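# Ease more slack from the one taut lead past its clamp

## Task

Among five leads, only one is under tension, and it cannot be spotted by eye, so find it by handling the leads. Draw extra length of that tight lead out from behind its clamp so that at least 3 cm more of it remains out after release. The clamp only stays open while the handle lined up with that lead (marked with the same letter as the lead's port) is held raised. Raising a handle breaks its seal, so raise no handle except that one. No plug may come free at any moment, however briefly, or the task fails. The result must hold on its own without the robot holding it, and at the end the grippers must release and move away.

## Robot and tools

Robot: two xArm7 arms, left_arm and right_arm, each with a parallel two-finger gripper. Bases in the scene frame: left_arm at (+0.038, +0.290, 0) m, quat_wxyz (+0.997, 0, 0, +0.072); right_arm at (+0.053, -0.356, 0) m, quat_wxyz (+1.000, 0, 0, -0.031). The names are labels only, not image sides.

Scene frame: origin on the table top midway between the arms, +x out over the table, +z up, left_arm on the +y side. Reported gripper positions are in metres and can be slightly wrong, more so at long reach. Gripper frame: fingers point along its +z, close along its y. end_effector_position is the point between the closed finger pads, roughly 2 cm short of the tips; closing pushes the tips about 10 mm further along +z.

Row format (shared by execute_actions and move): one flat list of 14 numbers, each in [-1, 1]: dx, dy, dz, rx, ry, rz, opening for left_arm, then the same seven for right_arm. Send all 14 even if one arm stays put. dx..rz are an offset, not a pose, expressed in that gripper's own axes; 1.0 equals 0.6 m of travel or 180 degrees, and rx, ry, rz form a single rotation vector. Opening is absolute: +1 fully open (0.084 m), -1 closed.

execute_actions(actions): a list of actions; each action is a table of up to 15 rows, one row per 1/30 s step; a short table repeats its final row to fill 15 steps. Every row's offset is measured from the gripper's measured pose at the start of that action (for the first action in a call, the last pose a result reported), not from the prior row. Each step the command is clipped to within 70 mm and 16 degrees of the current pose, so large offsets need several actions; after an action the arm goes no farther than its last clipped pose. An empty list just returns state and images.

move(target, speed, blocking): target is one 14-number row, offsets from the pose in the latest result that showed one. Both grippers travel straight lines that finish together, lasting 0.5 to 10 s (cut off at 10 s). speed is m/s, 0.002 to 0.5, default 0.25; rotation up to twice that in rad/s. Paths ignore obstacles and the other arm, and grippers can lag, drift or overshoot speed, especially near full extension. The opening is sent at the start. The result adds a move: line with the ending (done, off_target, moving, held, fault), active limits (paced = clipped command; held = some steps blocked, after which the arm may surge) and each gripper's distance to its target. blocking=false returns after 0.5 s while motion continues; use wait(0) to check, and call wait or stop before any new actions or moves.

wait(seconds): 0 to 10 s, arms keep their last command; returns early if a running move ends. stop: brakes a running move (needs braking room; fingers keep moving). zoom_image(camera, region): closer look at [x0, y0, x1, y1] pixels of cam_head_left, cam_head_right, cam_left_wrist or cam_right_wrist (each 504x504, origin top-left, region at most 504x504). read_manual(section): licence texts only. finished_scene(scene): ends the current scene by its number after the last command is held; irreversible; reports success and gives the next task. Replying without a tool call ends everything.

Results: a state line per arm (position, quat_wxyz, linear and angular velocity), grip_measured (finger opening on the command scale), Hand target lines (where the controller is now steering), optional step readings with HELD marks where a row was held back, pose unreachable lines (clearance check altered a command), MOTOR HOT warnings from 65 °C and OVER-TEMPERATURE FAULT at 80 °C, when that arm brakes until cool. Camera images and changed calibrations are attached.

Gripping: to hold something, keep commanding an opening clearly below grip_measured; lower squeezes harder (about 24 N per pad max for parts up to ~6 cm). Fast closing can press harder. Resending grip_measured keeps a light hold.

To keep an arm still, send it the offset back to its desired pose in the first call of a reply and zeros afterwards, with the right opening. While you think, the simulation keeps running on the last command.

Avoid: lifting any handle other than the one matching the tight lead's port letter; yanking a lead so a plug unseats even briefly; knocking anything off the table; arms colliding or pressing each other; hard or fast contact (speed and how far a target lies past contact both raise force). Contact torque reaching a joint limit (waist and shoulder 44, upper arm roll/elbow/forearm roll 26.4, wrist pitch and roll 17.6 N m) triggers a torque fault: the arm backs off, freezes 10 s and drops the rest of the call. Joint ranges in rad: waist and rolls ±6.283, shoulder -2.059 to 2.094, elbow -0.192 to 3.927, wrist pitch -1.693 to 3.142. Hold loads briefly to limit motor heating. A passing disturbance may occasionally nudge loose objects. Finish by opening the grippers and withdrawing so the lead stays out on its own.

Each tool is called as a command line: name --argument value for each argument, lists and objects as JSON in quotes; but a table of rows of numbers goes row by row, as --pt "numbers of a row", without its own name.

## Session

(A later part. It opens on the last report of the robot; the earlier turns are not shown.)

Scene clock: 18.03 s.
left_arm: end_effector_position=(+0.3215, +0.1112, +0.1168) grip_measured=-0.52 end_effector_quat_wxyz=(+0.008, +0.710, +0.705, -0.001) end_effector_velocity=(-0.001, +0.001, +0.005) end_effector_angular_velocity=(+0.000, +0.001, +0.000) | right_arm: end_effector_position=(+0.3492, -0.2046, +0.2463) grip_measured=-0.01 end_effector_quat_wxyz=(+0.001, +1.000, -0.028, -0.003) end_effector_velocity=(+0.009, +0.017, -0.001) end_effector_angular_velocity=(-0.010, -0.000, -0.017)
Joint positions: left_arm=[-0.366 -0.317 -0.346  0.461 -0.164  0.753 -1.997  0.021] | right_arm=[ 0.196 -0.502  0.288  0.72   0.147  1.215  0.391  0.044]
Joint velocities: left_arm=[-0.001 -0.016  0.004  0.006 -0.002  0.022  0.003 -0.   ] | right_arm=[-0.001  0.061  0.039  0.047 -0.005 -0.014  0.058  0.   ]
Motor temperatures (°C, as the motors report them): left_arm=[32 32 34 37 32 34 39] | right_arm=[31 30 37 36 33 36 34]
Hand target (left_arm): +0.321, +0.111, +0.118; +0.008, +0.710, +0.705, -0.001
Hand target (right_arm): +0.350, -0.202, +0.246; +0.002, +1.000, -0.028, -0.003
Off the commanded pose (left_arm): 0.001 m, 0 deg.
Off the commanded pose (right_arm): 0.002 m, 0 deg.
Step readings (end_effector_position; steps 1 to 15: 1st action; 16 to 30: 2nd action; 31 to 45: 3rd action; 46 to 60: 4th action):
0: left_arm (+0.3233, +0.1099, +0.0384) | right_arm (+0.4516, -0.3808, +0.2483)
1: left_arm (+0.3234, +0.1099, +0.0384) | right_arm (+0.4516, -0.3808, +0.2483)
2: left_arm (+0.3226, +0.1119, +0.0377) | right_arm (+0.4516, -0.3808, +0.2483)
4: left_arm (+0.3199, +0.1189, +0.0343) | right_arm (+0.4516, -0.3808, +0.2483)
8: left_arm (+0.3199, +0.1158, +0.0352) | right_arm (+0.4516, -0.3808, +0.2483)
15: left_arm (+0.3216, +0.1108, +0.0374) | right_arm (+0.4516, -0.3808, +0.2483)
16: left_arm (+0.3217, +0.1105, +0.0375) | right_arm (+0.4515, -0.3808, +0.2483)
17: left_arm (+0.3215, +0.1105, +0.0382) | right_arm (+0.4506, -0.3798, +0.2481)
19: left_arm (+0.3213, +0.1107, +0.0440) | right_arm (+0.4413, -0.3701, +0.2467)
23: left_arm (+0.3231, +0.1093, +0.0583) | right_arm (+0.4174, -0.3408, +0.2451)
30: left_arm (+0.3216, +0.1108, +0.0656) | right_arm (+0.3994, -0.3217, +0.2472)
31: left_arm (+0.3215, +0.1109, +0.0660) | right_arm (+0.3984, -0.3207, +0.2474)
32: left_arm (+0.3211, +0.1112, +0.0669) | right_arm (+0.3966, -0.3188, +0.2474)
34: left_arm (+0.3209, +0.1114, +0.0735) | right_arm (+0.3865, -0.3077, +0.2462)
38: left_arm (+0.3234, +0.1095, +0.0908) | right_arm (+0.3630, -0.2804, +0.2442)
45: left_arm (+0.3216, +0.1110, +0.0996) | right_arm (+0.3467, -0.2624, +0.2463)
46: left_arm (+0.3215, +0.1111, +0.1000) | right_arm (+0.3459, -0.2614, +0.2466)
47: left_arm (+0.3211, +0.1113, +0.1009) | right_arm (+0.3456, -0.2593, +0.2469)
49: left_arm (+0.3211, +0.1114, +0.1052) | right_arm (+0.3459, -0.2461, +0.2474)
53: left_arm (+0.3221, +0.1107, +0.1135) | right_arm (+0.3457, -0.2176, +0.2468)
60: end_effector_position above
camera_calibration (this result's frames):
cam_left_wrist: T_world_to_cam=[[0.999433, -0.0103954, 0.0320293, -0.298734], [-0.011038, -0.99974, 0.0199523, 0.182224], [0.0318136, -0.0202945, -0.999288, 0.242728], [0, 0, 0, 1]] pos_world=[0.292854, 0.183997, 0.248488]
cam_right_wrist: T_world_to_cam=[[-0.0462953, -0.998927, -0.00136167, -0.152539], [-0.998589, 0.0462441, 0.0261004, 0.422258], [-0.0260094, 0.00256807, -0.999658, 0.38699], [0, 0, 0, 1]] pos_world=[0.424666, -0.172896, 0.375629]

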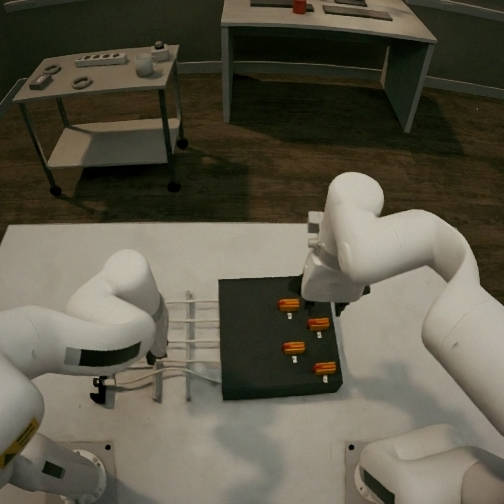

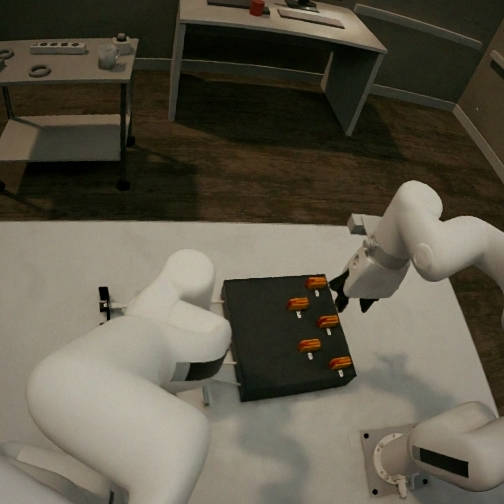

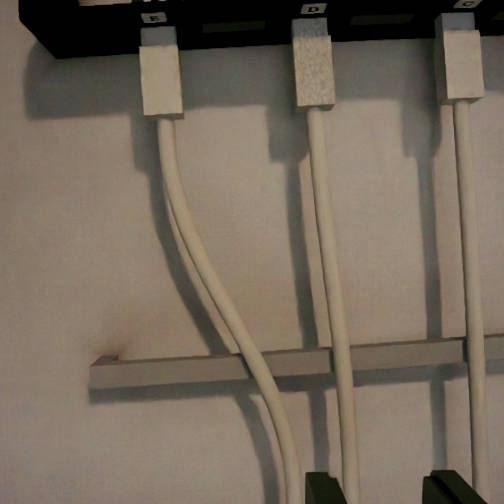

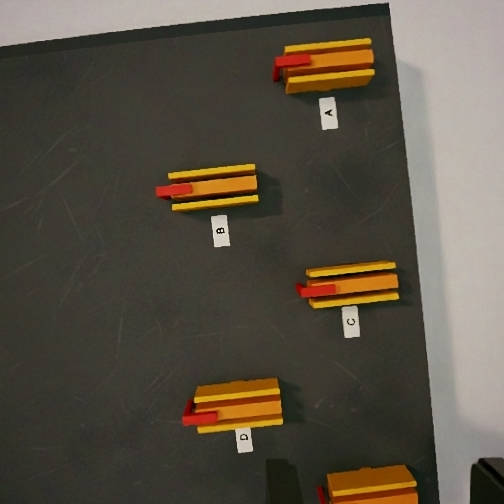

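zoom_image --camera "cam_head_right" --region '[280,290,370,380]'

zoom_image --camera "cam_right_wrist" --region '[140,140,420,460]'

Region (280, 290, 370, 380) of cam_head_right's 504x504 image, scaled by 5.600, with more detail than that image has.

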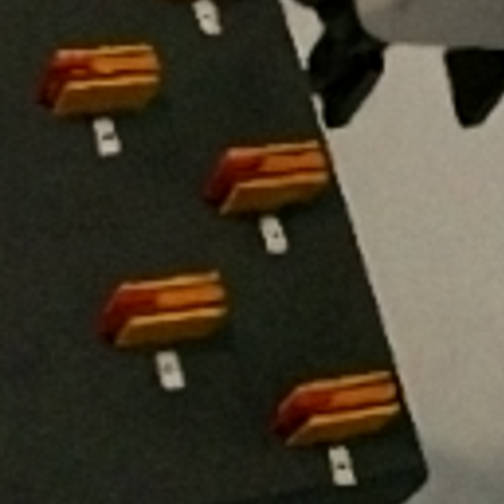

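Region (140, 140, 420, 460) of cam_right_wrist's 504x504 image, scaled by 1.575, with more detail than that image has; it fills the left 441 columns of this view, and the rest is white.

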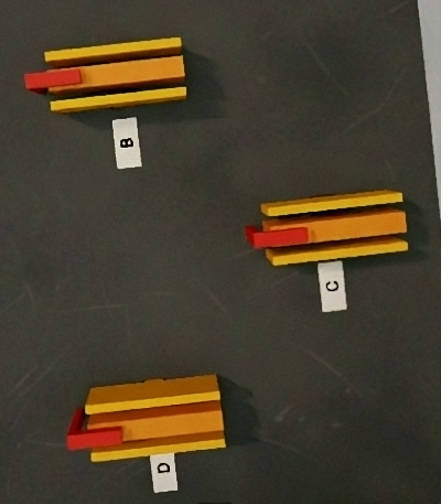

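move --target '[-0.03,0,0.135,0,0,0,-0.5,-0.017,-0.071,0.2,0,0,0.465,0.1]' --speed 0.4

Scene clock: 21.50 s.
left_arm: end_effector_position=(+0.3220, +0.0926, +0.0362) grip_measured=-0.52 end_effector_quat_wxyz=(+0.008, +0.709, +0.705, -0.001) end_effector_velocity=(-0.000, -0.000, -0.001) end_effector_angular_velocity=(+0.001, +0.001, -0.001) | right_arm: end_effector_position=(+0.3402, -0.1613, +0.1266) grip_measured=+0.09 end_effector_quat_wxyz=(+0.002, +0.727, -0.687, -0.003) end_effector_velocity=(-0.000, +0.000, -0.002) end_effector_angular_velocity=(-0.009, +0.001, -0.013)
Joint positions: left_arm=[-0.345 -0.02  -0.408  0.433 -0.03   0.437 -2.145  0.021] | right_arm=[-0.    -0.33   0.659  0.536  0.279  0.826  1.891  0.048]
Joint velocities: left_arm=[-0.     0.005 -0.001  0.     0.005 -0.003 -0.004  0.   ] | right_arm=[-0.007  0.006  0.011  0.003 -0.01  -0.001  0.024 -0.   ]
Motor temperatures (°C, as the motors report them): left_arm=[32 32 34 37 32 34 39] | right_arm=[31 30 38 36 33 36 34]
Hand target (left_arm): +0.322, +0.092, +0.036; +0.008, +0.710, +0.704, -0.001
Hand target (right_arm): +0.340, -0.161, +0.126; +0.002, +0.726, -0.687, -0.002
Off the commanded pose (left_arm): 0.000 m, 0 deg.
Off the commanded pose (right_arm): 0.001 m, 0 deg.
move: done
camera_calibration (this result's frames):
cam_left_wrist: T_world_to_cam=[[0.999449, -0.010007, 0.0316325, -0.296862], [-0.0106293, -0.999752, 0.0195638, 0.165099], [0.0314289, -0.0198893, -0.999308, 0.161836], [0, 0, 0, 1]] pos_world=[0.293367, 0.165306, 0.167885]
cam_right_wrist: T_world_to_cam=[[-0.997809, -0.0660758, 0.00335006, 0.363758], [-0.0659931, 0.997607, 0.0206427, 0.251207], [-0.00470602, 0.0203764, -0.999781, 0.262653], [0, 0, 0, 1]] pos_world=[0.380775, -0.231922, 0.256192]

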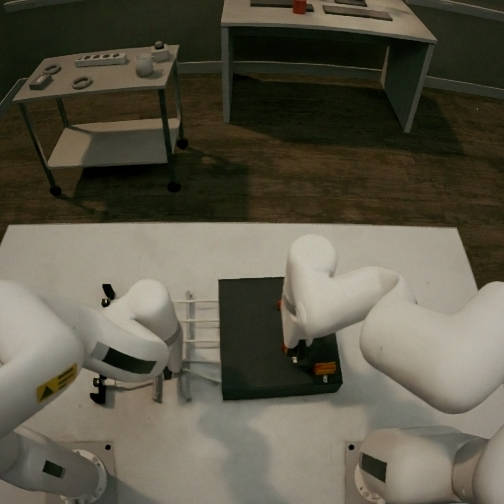

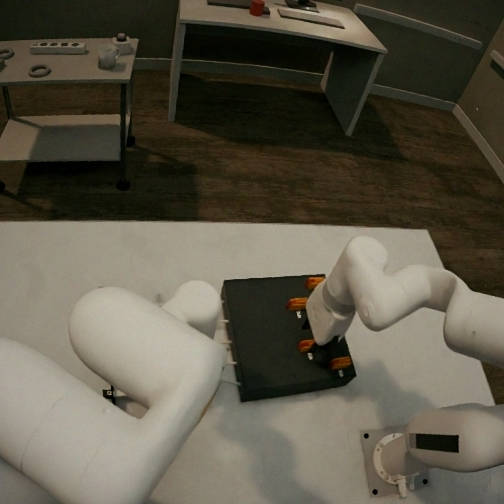

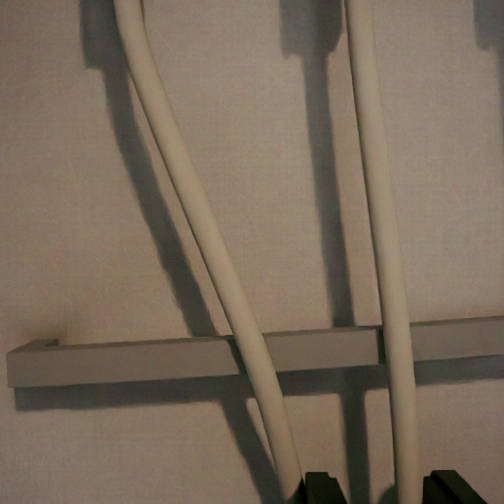

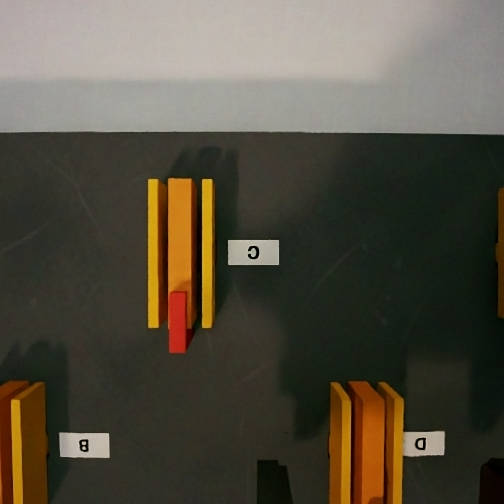

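move --target '[0,0.006,0,0,0,0,-0.5,0.014,0,0.068,0,0,0,0.1]' --speed 0.08

move --target '[0,0,0,0,0,0,-1,0,0,0,0,0,0,-1]'

move --target '[0,0,0,0,0,0,-1,0,0,-0.025,0,0,0,-1]' --speed 0.03

move --target '[0.03,0,0,0,0,0,-1,0,0,0,0,0,0,-1]' --speed 0.03

Scene clock: 23.20 s.
left_arm: end_effector_position=(+0.3255, +0.0925, +0.0362) grip_measured=-0.52 end_effector_quat_wxyz=(+0.008, +0.710, +0.705, -0.001) end_effector_velocity=(+0.000, +0.000, +0.000) end_effector_angular_velocity=(+0.001, -0.000, +0.001) | right_arm: end_effector_position=(+0.3401, -0.1693, +0.0863) grip_measured=+0.09 end_effector_quat_wxyz=(+0.002, +0.727, -0.687, -0.003) end_effector_velocity=(+0.001, -0.000, -0.003) end_effector_angular_velocity=(-0.001, -0.001, -0.000)
Joint positions: left_arm=[-0.34  -0.011 -0.405  0.443 -0.022  0.439 -2.145  0.021] | right_arm=[-0.03  -0.227  0.69   0.474  0.241  0.669  1.908  0.048]
Joint velocities: left_arm=[ 0.001 -0.     0.001  0.     0.001  0.001 -0.    -0.   ] | right_arm=[-0.005  0.012  0.004 -0.001 -0.009 -0.012  0.006  0.   ]
Motor temperatures (°C, as the motors report them): left_arm=[32 32 34 37 32 34 39] | right_arm=[31 30 38 36 33 36 34]
Hand target (left_arm): +0.326, +0.093, +0.036; +0.008, +0.709, +0.705, -0.001
Hand target (right_arm): +0.340, -0.169, +0.086; +0.002, +0.727, -0.687, -0.003
Off the commanded pose (left_arm): 0.000 m, 0 deg.
Off the commanded pose (right_arm): 0.001 m, 0 deg.
move: done
camera_calibration (this result's frames):
cam_left_wrist: T_world_to_cam=[[0.999447, -0.0101964, 0.0316513, -0.300397], [-0.0108208, -0.999749, 0.0196173, 0.165096], [0.0314434, -0.0199489, -0.999306, 0.16175], [0, 0, 0, 1]] pos_world=[0.296932, 0.165219, 0.167907]
cam_right_wrist: T_world_to_cam=[[-0.997775, -0.0665892, 0.00321816, 0.3632], [-0.0665051, 0.997555, 0.0214942, 0.260181], [-0.00464157, 0.0212324, -0.999764, 0.222596], [0, 0, 0, 1]] pos_world=[0.380728, -0.240086, 0.215782]

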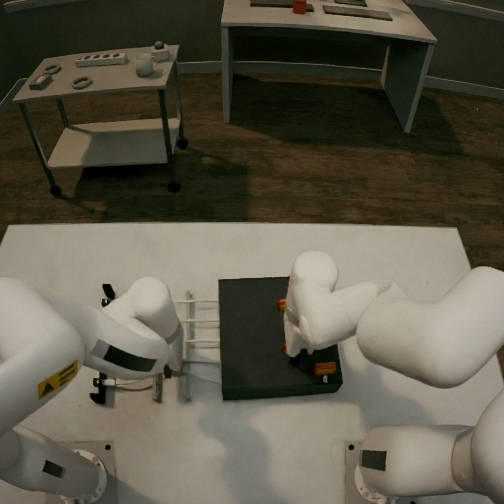

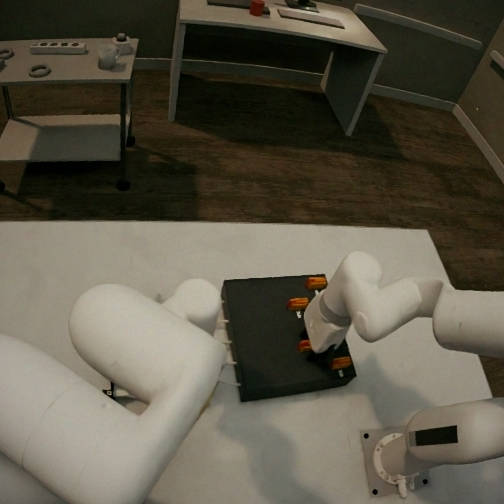

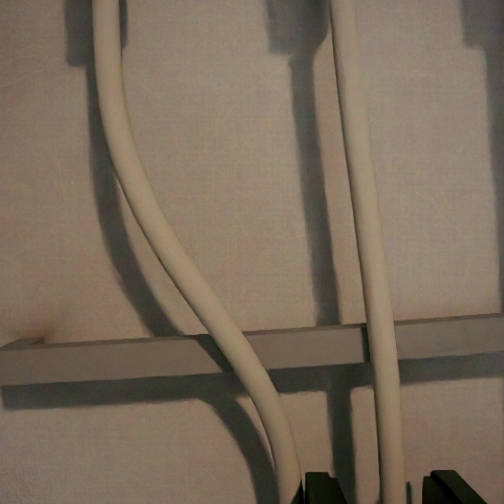

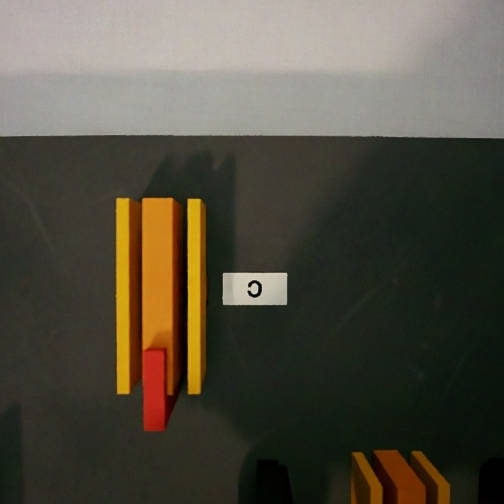

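Scene clock: 23.70 s.
left_arm: end_effector_position=(+0.3254, +0.0926, +0.0362) grip_measured=-0.88 end_effector_quat_wxyz=(+0.007, +0.709, +0.705, -0.001) end_effector_velocity=(+0.000, -0.000, -0.000) end_effector_angular_velocity=(-0.001, -0.000, +0.000) | right_arm: end_effector_position=(+0.3398, -0.1689, +0.0870) grip_measured=-0.73 end_effector_quat_wxyz=(+0.002, +0.728, -0.686, -0.002) end_effector_velocity=(+0.001, +0.000, -0.000) end_effector_angular_velocity=(+0.002, -0.002, -0.002)
Joint positions: left_arm=[-0.34  -0.011 -0.405  0.443 -0.022  0.439 -2.145  0.005] | right_arm=[-0.029 -0.229  0.691  0.475  0.241  0.673  1.908  0.012]
Joint velocities: left_arm=[ 0.     0.     0.     0.    -0.    -0.001  0.     0.   ] | right_arm=[ 0.     0.001 -0.001 -0.001  0.001 -0.005  0.001  0.   ]
Motor temperatures (°C, as the motors report them): left_arm=[32 32 34 37 32 34 39] | right_arm=[31 30 38 36 33 36 34]
Hand target (left_arm): +0.326, +0.093, +0.036; +0.008, +0.710, +0.705, -0.001
Hand target (right_arm): +0.340, -0.169, +0.086; +0.002, +0.727, -0.687, -0.003
Off the commanded pose (left_arm): 0.000 m, 0 deg.
Off the commanded pose (right_arm): 0.001 m, 0 deg.
move: done
camera_calibration (this result's frames):
cam_left_wrist: T_world_to_cam=[[0.999455, -0.0100833, 0.0314356, -0.300341], [-0.010699, -0.999753, 0.0194815, 0.165154], [0.0312314, -0.0198072, -0.999316, 0.161754], [0, 0, 0, 1]] pos_world=[0.296893, 0.165289, 0.167867]
cam_right_wrist: T_world_to_cam=[[-0.997637, -0.0686302, 0.00326603, 0.3625], [-0.0685499, 0.997439, 0.0203935, 0.260437], [-0.00465728, 0.0201214, -0.999787, 0.223161], [0, 0, 0, 1]] pos_world=[0.380535, -0.239382, 0.216618]

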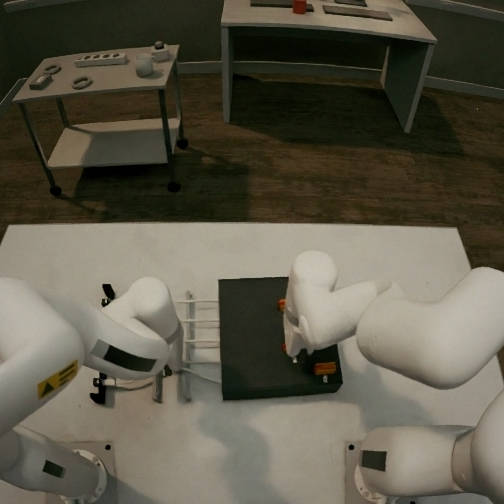

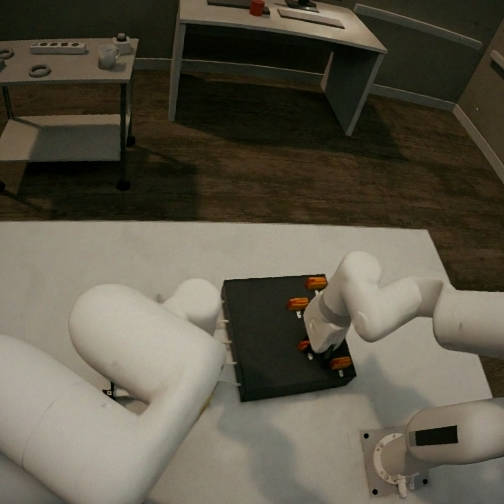

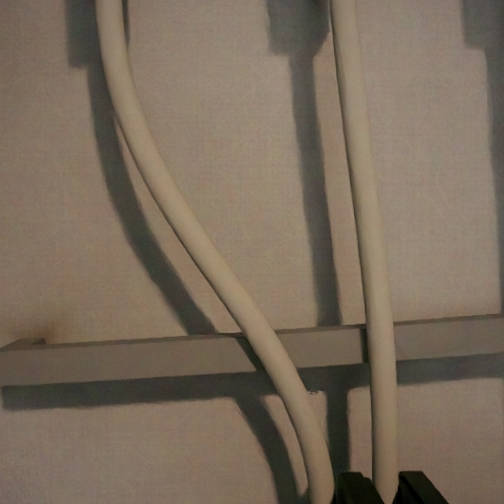

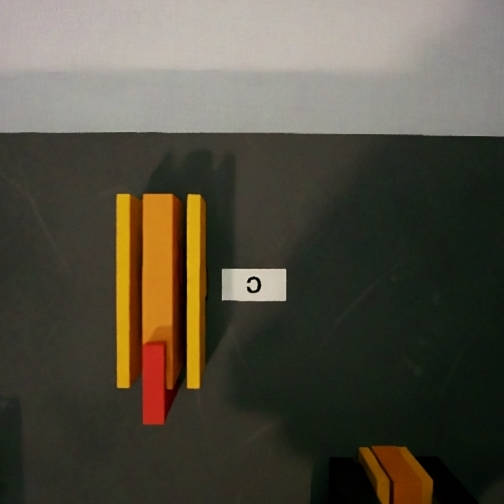

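Scene clock: 24.63 s.
left_arm: end_effector_position=(+0.3254, +0.0926, +0.0362) grip_measured=-0.88 end_effector_quat_wxyz=(+0.007, +0.709, +0.705, -0.001) end_effector_velocity=(+0.000, +0.000, -0.000) end_effector_angular_velocity=(-0.000, +0.000, +0.000) | right_arm: end_effector_position=(+0.3396, -0.1698, +0.1011) grip_measured=-0.76 end_effector_quat_wxyz=(+0.003, +0.727, -0.687, -0.003) end_effector_velocity=(+0.001, +0.001, +0.003) end_effector_angular_velocity=(+0.002, -0.004, -0.000)
Joint positions: left_arm=[-0.34  -0.011 -0.405  0.443 -0.022  0.439 -2.145  0.005] | right_arm=[-0.018 -0.276  0.672  0.49   0.262  0.732  1.889  0.011]
Joint velocities: left_arm=[ 0.  0.  0.  0.  0. -0.  0. -0.] | right_arm=[ 0.003 -0.008 -0.003  0.004  0.003  0.008 -0.001  0.   ]
Motor temperatures (°C, as the motors report them): left_arm=[32 32 34 37 32 34 39] | right_arm=[31 30 38 36 33 36 34]
Hand target (left_arm): +0.325, +0.093, +0.036; +0.007, +0.709, +0.705, -0.001
Hand target (right_arm): +0.340, -0.169, +0.102; +0.002, +0.727, -0.686, -0.002
Off the commanded pose (left_arm): 0.000 m, 0 deg.
Off the commanded pose (right_arm): 0.001 m, 0 deg.
move: done
camera_calibration (this result's frames):
cam_left_wrist: T_world_to_cam=[[0.999455, -0.0100833, 0.0314364, -0.300342], [-0.0106991, -0.999753, 0.0194819, 0.165154], [0.0312322, -0.0198076, -0.999316, 0.161754], [0, 0, 0, 1]] pos_world=[0.296893, 0.165289, 0.167868]
cam_right_wrist: T_world_to_cam=[[-0.99774, -0.0669878, 0.00522691, 0.3623], [-0.0668756, 0.997574, 0.0193106, 0.260677], [-0.00650781, 0.0189174, -0.9998, 0.237699], [0, 0, 0, 1]] pos_world=[0.380462, -0.240272, 0.230724]

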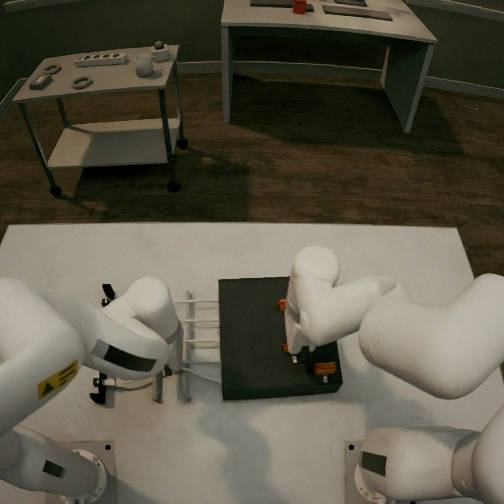

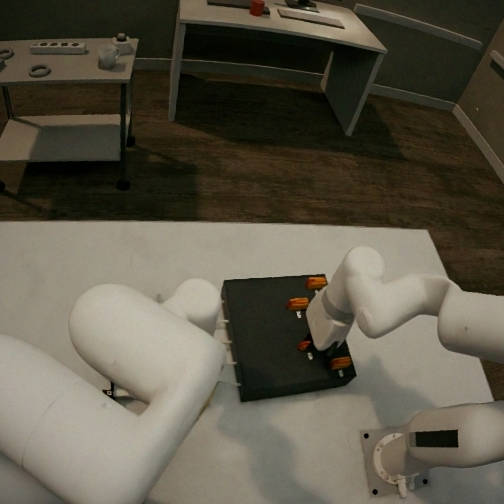

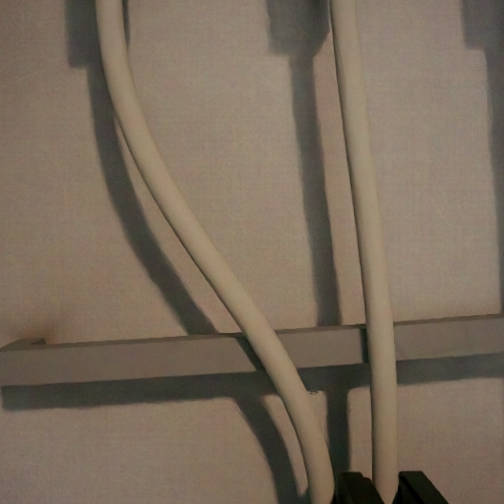

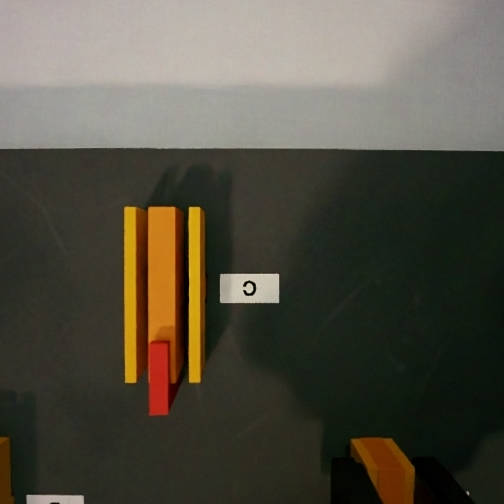

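Scene clock: 25.60 s.
left_arm: end_effector_position=(+0.3290, +0.1023, +0.0396) grip_measured=-0.88 end_effector_quat_wxyz=(+0.016, +0.714, +0.700, +0.001) end_effector_velocity=(+0.000, +0.001, +0.001) end_effector_angular_velocity=(-0.002, -0.002, -0.008) | right_arm: end_effector_position=(+0.3397, -0.1697, +0.1017) grip_measured=-0.76 end_effector_quat_wxyz=(+0.003, +0.727, -0.687, -0.002) end_effector_velocity=(+0.001, -0.000, -0.001) end_effector_angular_velocity=(+0.001, -0.002, -0.000)
Joint positions: left_arm=[-0.324 -0.039 -0.398  0.421 -0.049  0.426 -2.082  0.005] | right_arm=[-0.018 -0.277  0.672  0.49   0.262  0.734  1.889  0.011]
Joint velocities: left_arm=[ 0.014 -0.005 -0.013 -0.003 -0.007 -0.002  0.015 -0.   ] | right_arm=[-0.001  0.002  0.    -0.002 -0.    -0.006 -0.     0.   ]
Motor temperatures (°C, as the motors report them): left_arm=[32 32 34 37 32 34 39] | right_arm=[31 30 38 36 33 36 34]
Hand target (left_arm): +0.325, +0.110, +0.036; +0.008, +0.709, +0.705, -0.001
Hand target (right_arm): +0.340, -0.170, +0.101; +0.003, +0.727, -0.687, -0.003
Off the commanded pose (left_arm): 0.010 m, 1 deg.
Off the commanded pose (right_arm): 0.001 m, 0 deg.
move: off_target (left_arm)
camera_calibration (this result's frames):
cam_left_wrist: T_world_to_cam=[[0.998642, -0.0232164, 0.0466287, -0.302929], [-0.0245554, -0.999296, 0.0283519, 0.178972], [0.0459377, -0.0294584, -0.99851, 0.161344], [0, 0, 0, 1]] pos_world=[0.2995, 0.176566, 0.170155]
cam_right_wrist: T_world_to_cam=[[-0.997727, -0.0672207, 0.00473115, 0.362427], [-0.0671194, 0.997563, 0.019033, 0.260689], [-0.00599904, 0.0186722, -0.999808, 0.238022], [0, 0, 0, 1]] pos_world=[0.380528, -0.240135, 0.2313]

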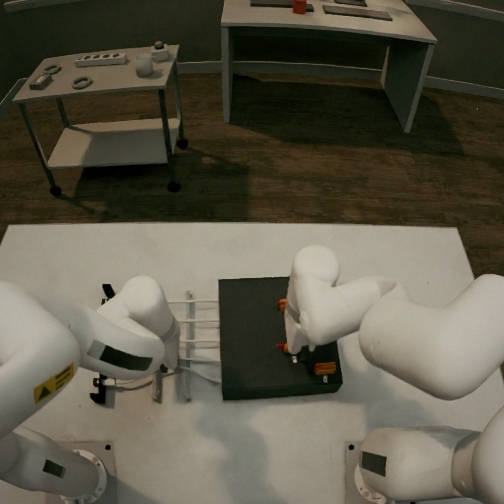

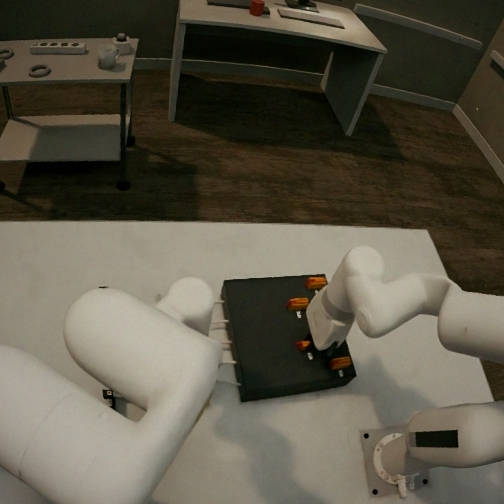

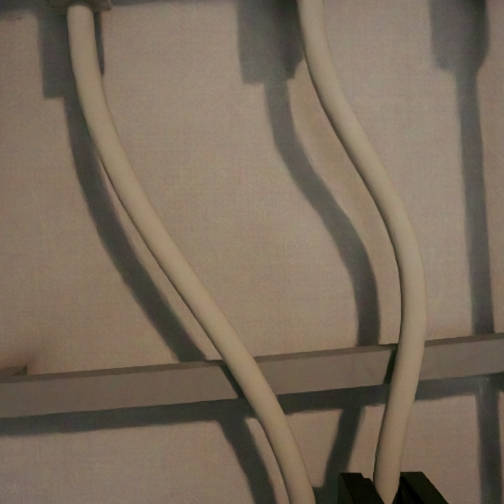

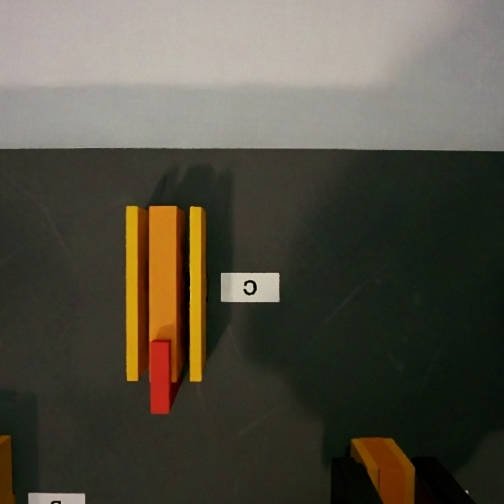

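Not open yet; ease the lead and lift more.

move --target '[-0.005,-0.004,0.004,0,0,0,-1,0,0,-0.025,0,0,0,-1]' --speed 0.03

move --target '[0.025,0,-0.01,0,0,0,-1,0,0,0,0,0,0,-1]' --speed 0.03

Scene clock: 28.07 s.
left_arm: end_effector_position=(+0.3265, +0.0997, +0.0370) grip_measured=-0.88 end_effector_quat_wxyz=(+0.016, +0.714, +0.700, +0.001) end_effector_velocity=(+0.000, -0.003, +0.001) end_effector_angular_velocity=(-0.002, -0.003, -0.004) | right_arm: end_effector_position=(+0.3397, -0.1696, +0.1163) grip_measured=-0.76 end_effector_quat_wxyz=(+0.003, +0.727, -0.686, -0.003) end_effector_velocity=(+0.001, -0.001, +0.002) end_effector_angular_velocity=(+0.000, -0.001, -0.004)
Joint positions: left_arm=[-0.326 -0.031 -0.404  0.418 -0.043  0.416 -2.098  0.005] | right_arm=[-0.009 -0.319  0.656  0.509  0.277  0.792  1.875  0.01 ]
Joint velocities: left_arm=[-0.002  0.001 -0.004  0.003  0.002 -0.002 -0.003 -0.   ] | right_arm=[-0.003 -0.005 -0.002  0.002  0.001  0.005 -0.001 -0.   ]
Motor temperatures (°C, as the motors report them): left_arm=[32 32 34 37 32 34 39] | right_arm=[31 30 38 36 33 36 34]
Hand target (left_arm): +0.327, +0.099, +0.037; +0.016, +0.714, +0.700, +0.001
Hand target (right_arm): +0.340, -0.170, +0.117; +0.003, +0.727, -0.687, -0.002
Off the commanded pose (left_arm): 0.000 m, 0 deg.
Off the commanded pose (right_arm): 0.000 m, 0 deg.
move: done
camera_calibration (this result's frames):
cam_left_wrist: T_world_to_cam=[[0.998684, -0.0226, 0.046042, -0.300434], [-0.0239081, -0.99932, 0.0280608, 0.176142], [0.0453765, -0.0291247, -0.998545, 0.159023], [0, 0, 0, 1]] pos_world=[0.297034, 0.173864, 0.167682]
cam_right_wrist: T_world_to_cam=[[-0.997705, -0.0675062, 0.00518578, 0.362244], [-0.0673978, 0.997549, 0.0188211, 0.260385], [-0.00644361, 0.0184284, -0.999809, 0.25281], [0, 0, 0, 1]] pos_world=[0.380591, -0.239952, 0.245983]

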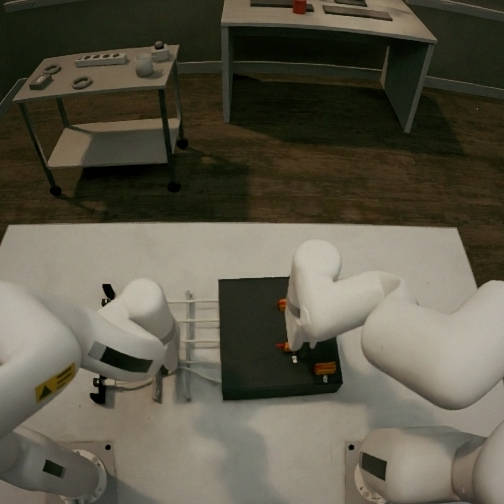

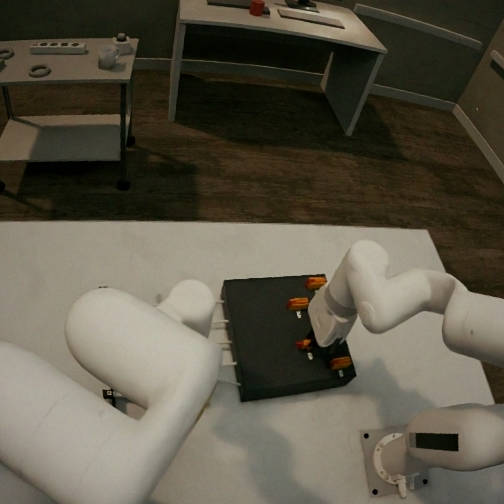

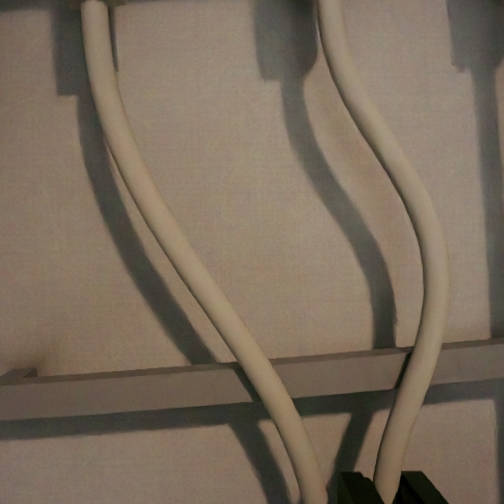

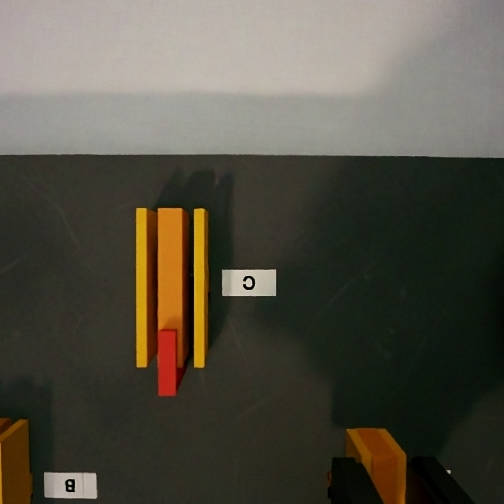

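Scene clock: 29.00 s.
left_arm: end_effector_position=(+0.3267, +0.1144, +0.0426) grip_measured=-0.88 end_effector_quat_wxyz=(+0.016, +0.714, +0.700, +0.001) end_effector_velocity=(-0.000, +0.003, +0.001) end_effector_angular_velocity=(-0.000, +0.001, -0.000) | right_arm: end_effector_position=(+0.3397, -0.1696, +0.1164) grip_measured=-0.76 end_effector_quat_wxyz=(+0.003, +0.727, -0.686, -0.002) end_effector_velocity=(-0.000, +0.000, +0.000) end_effector_angular_velocity=(-0.000, -0.001, +0.001)
Joint positions: left_arm=[-0.317 -0.077 -0.384  0.394 -0.082  0.436 -2.033  0.005] | right_arm=[-0.009 -0.319  0.656  0.509  0.277  0.792  1.875  0.01 ]
Joint velocities: left_arm=[ 0.001 -0.008  0.005 -0.004 -0.008  0.004  0.013 -0.   ] | right_arm=[ 0.    -0.001  0.001 -0.    -0.    -0.     0.    -0.   ]
Motor temperatures (°C, as the motors report them): left_arm=[32 32 34 37 32 34 39] | right_arm=[31 30 38 36 33 36 34]
Hand target (left_arm): +0.327, +0.115, +0.043; +0.016, +0.714, +0.700, +0.001
Hand target (right_arm): +0.340, -0.170, +0.116; +0.003, +0.727, -0.686, -0.003
Off the commanded pose (left_arm): 0.000 m, 0 deg.
Off the commanded pose (right_arm): 0.000 m, 0 deg.
move: done
camera_calibration (this result's frames):
cam_left_wrist: T_world_to_cam=[[0.998681, -0.022638, 0.0460923, -0.300489], [-0.0239466, -0.99932, 0.0280405, 0.190767], [0.0454262, -0.0291072, -0.998544, 0.164985], [0, 0, 0, 1]] pos_world=[0.297166, 0.188637, 0.173246]
cam_right_wrist: T_world_to_cam=[[-0.997705, -0.0675107, 0.00515635, 0.362255], [-0.0674029, 0.997548, 0.0188131, 0.260385], [-0.00641379, 0.0184224, -0.99981, 0.252825], [0, 0, 0, 1]] pos_world=[0.380596, -0.239948, 0.24601]

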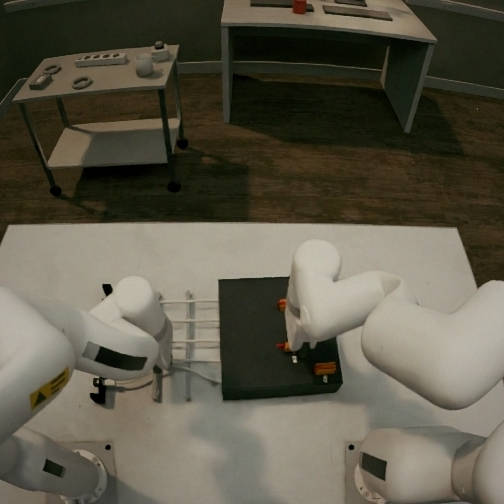

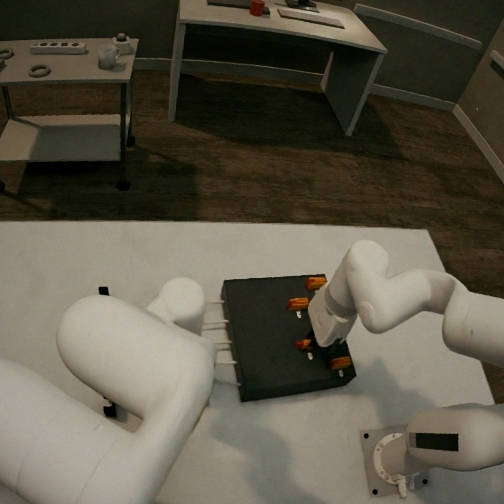

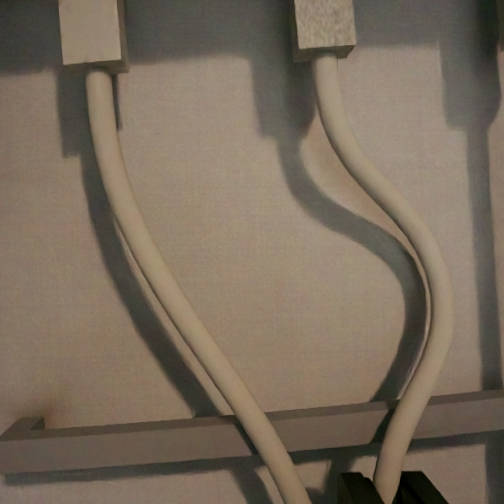

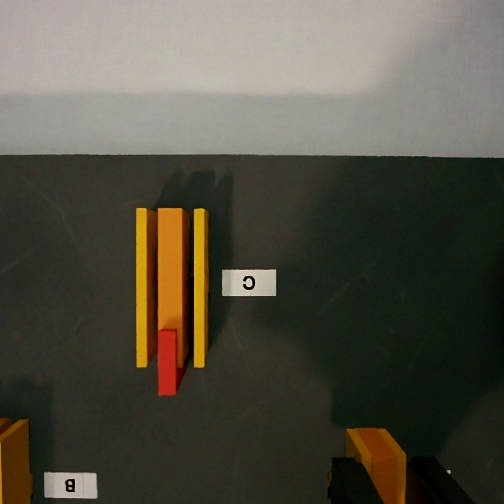

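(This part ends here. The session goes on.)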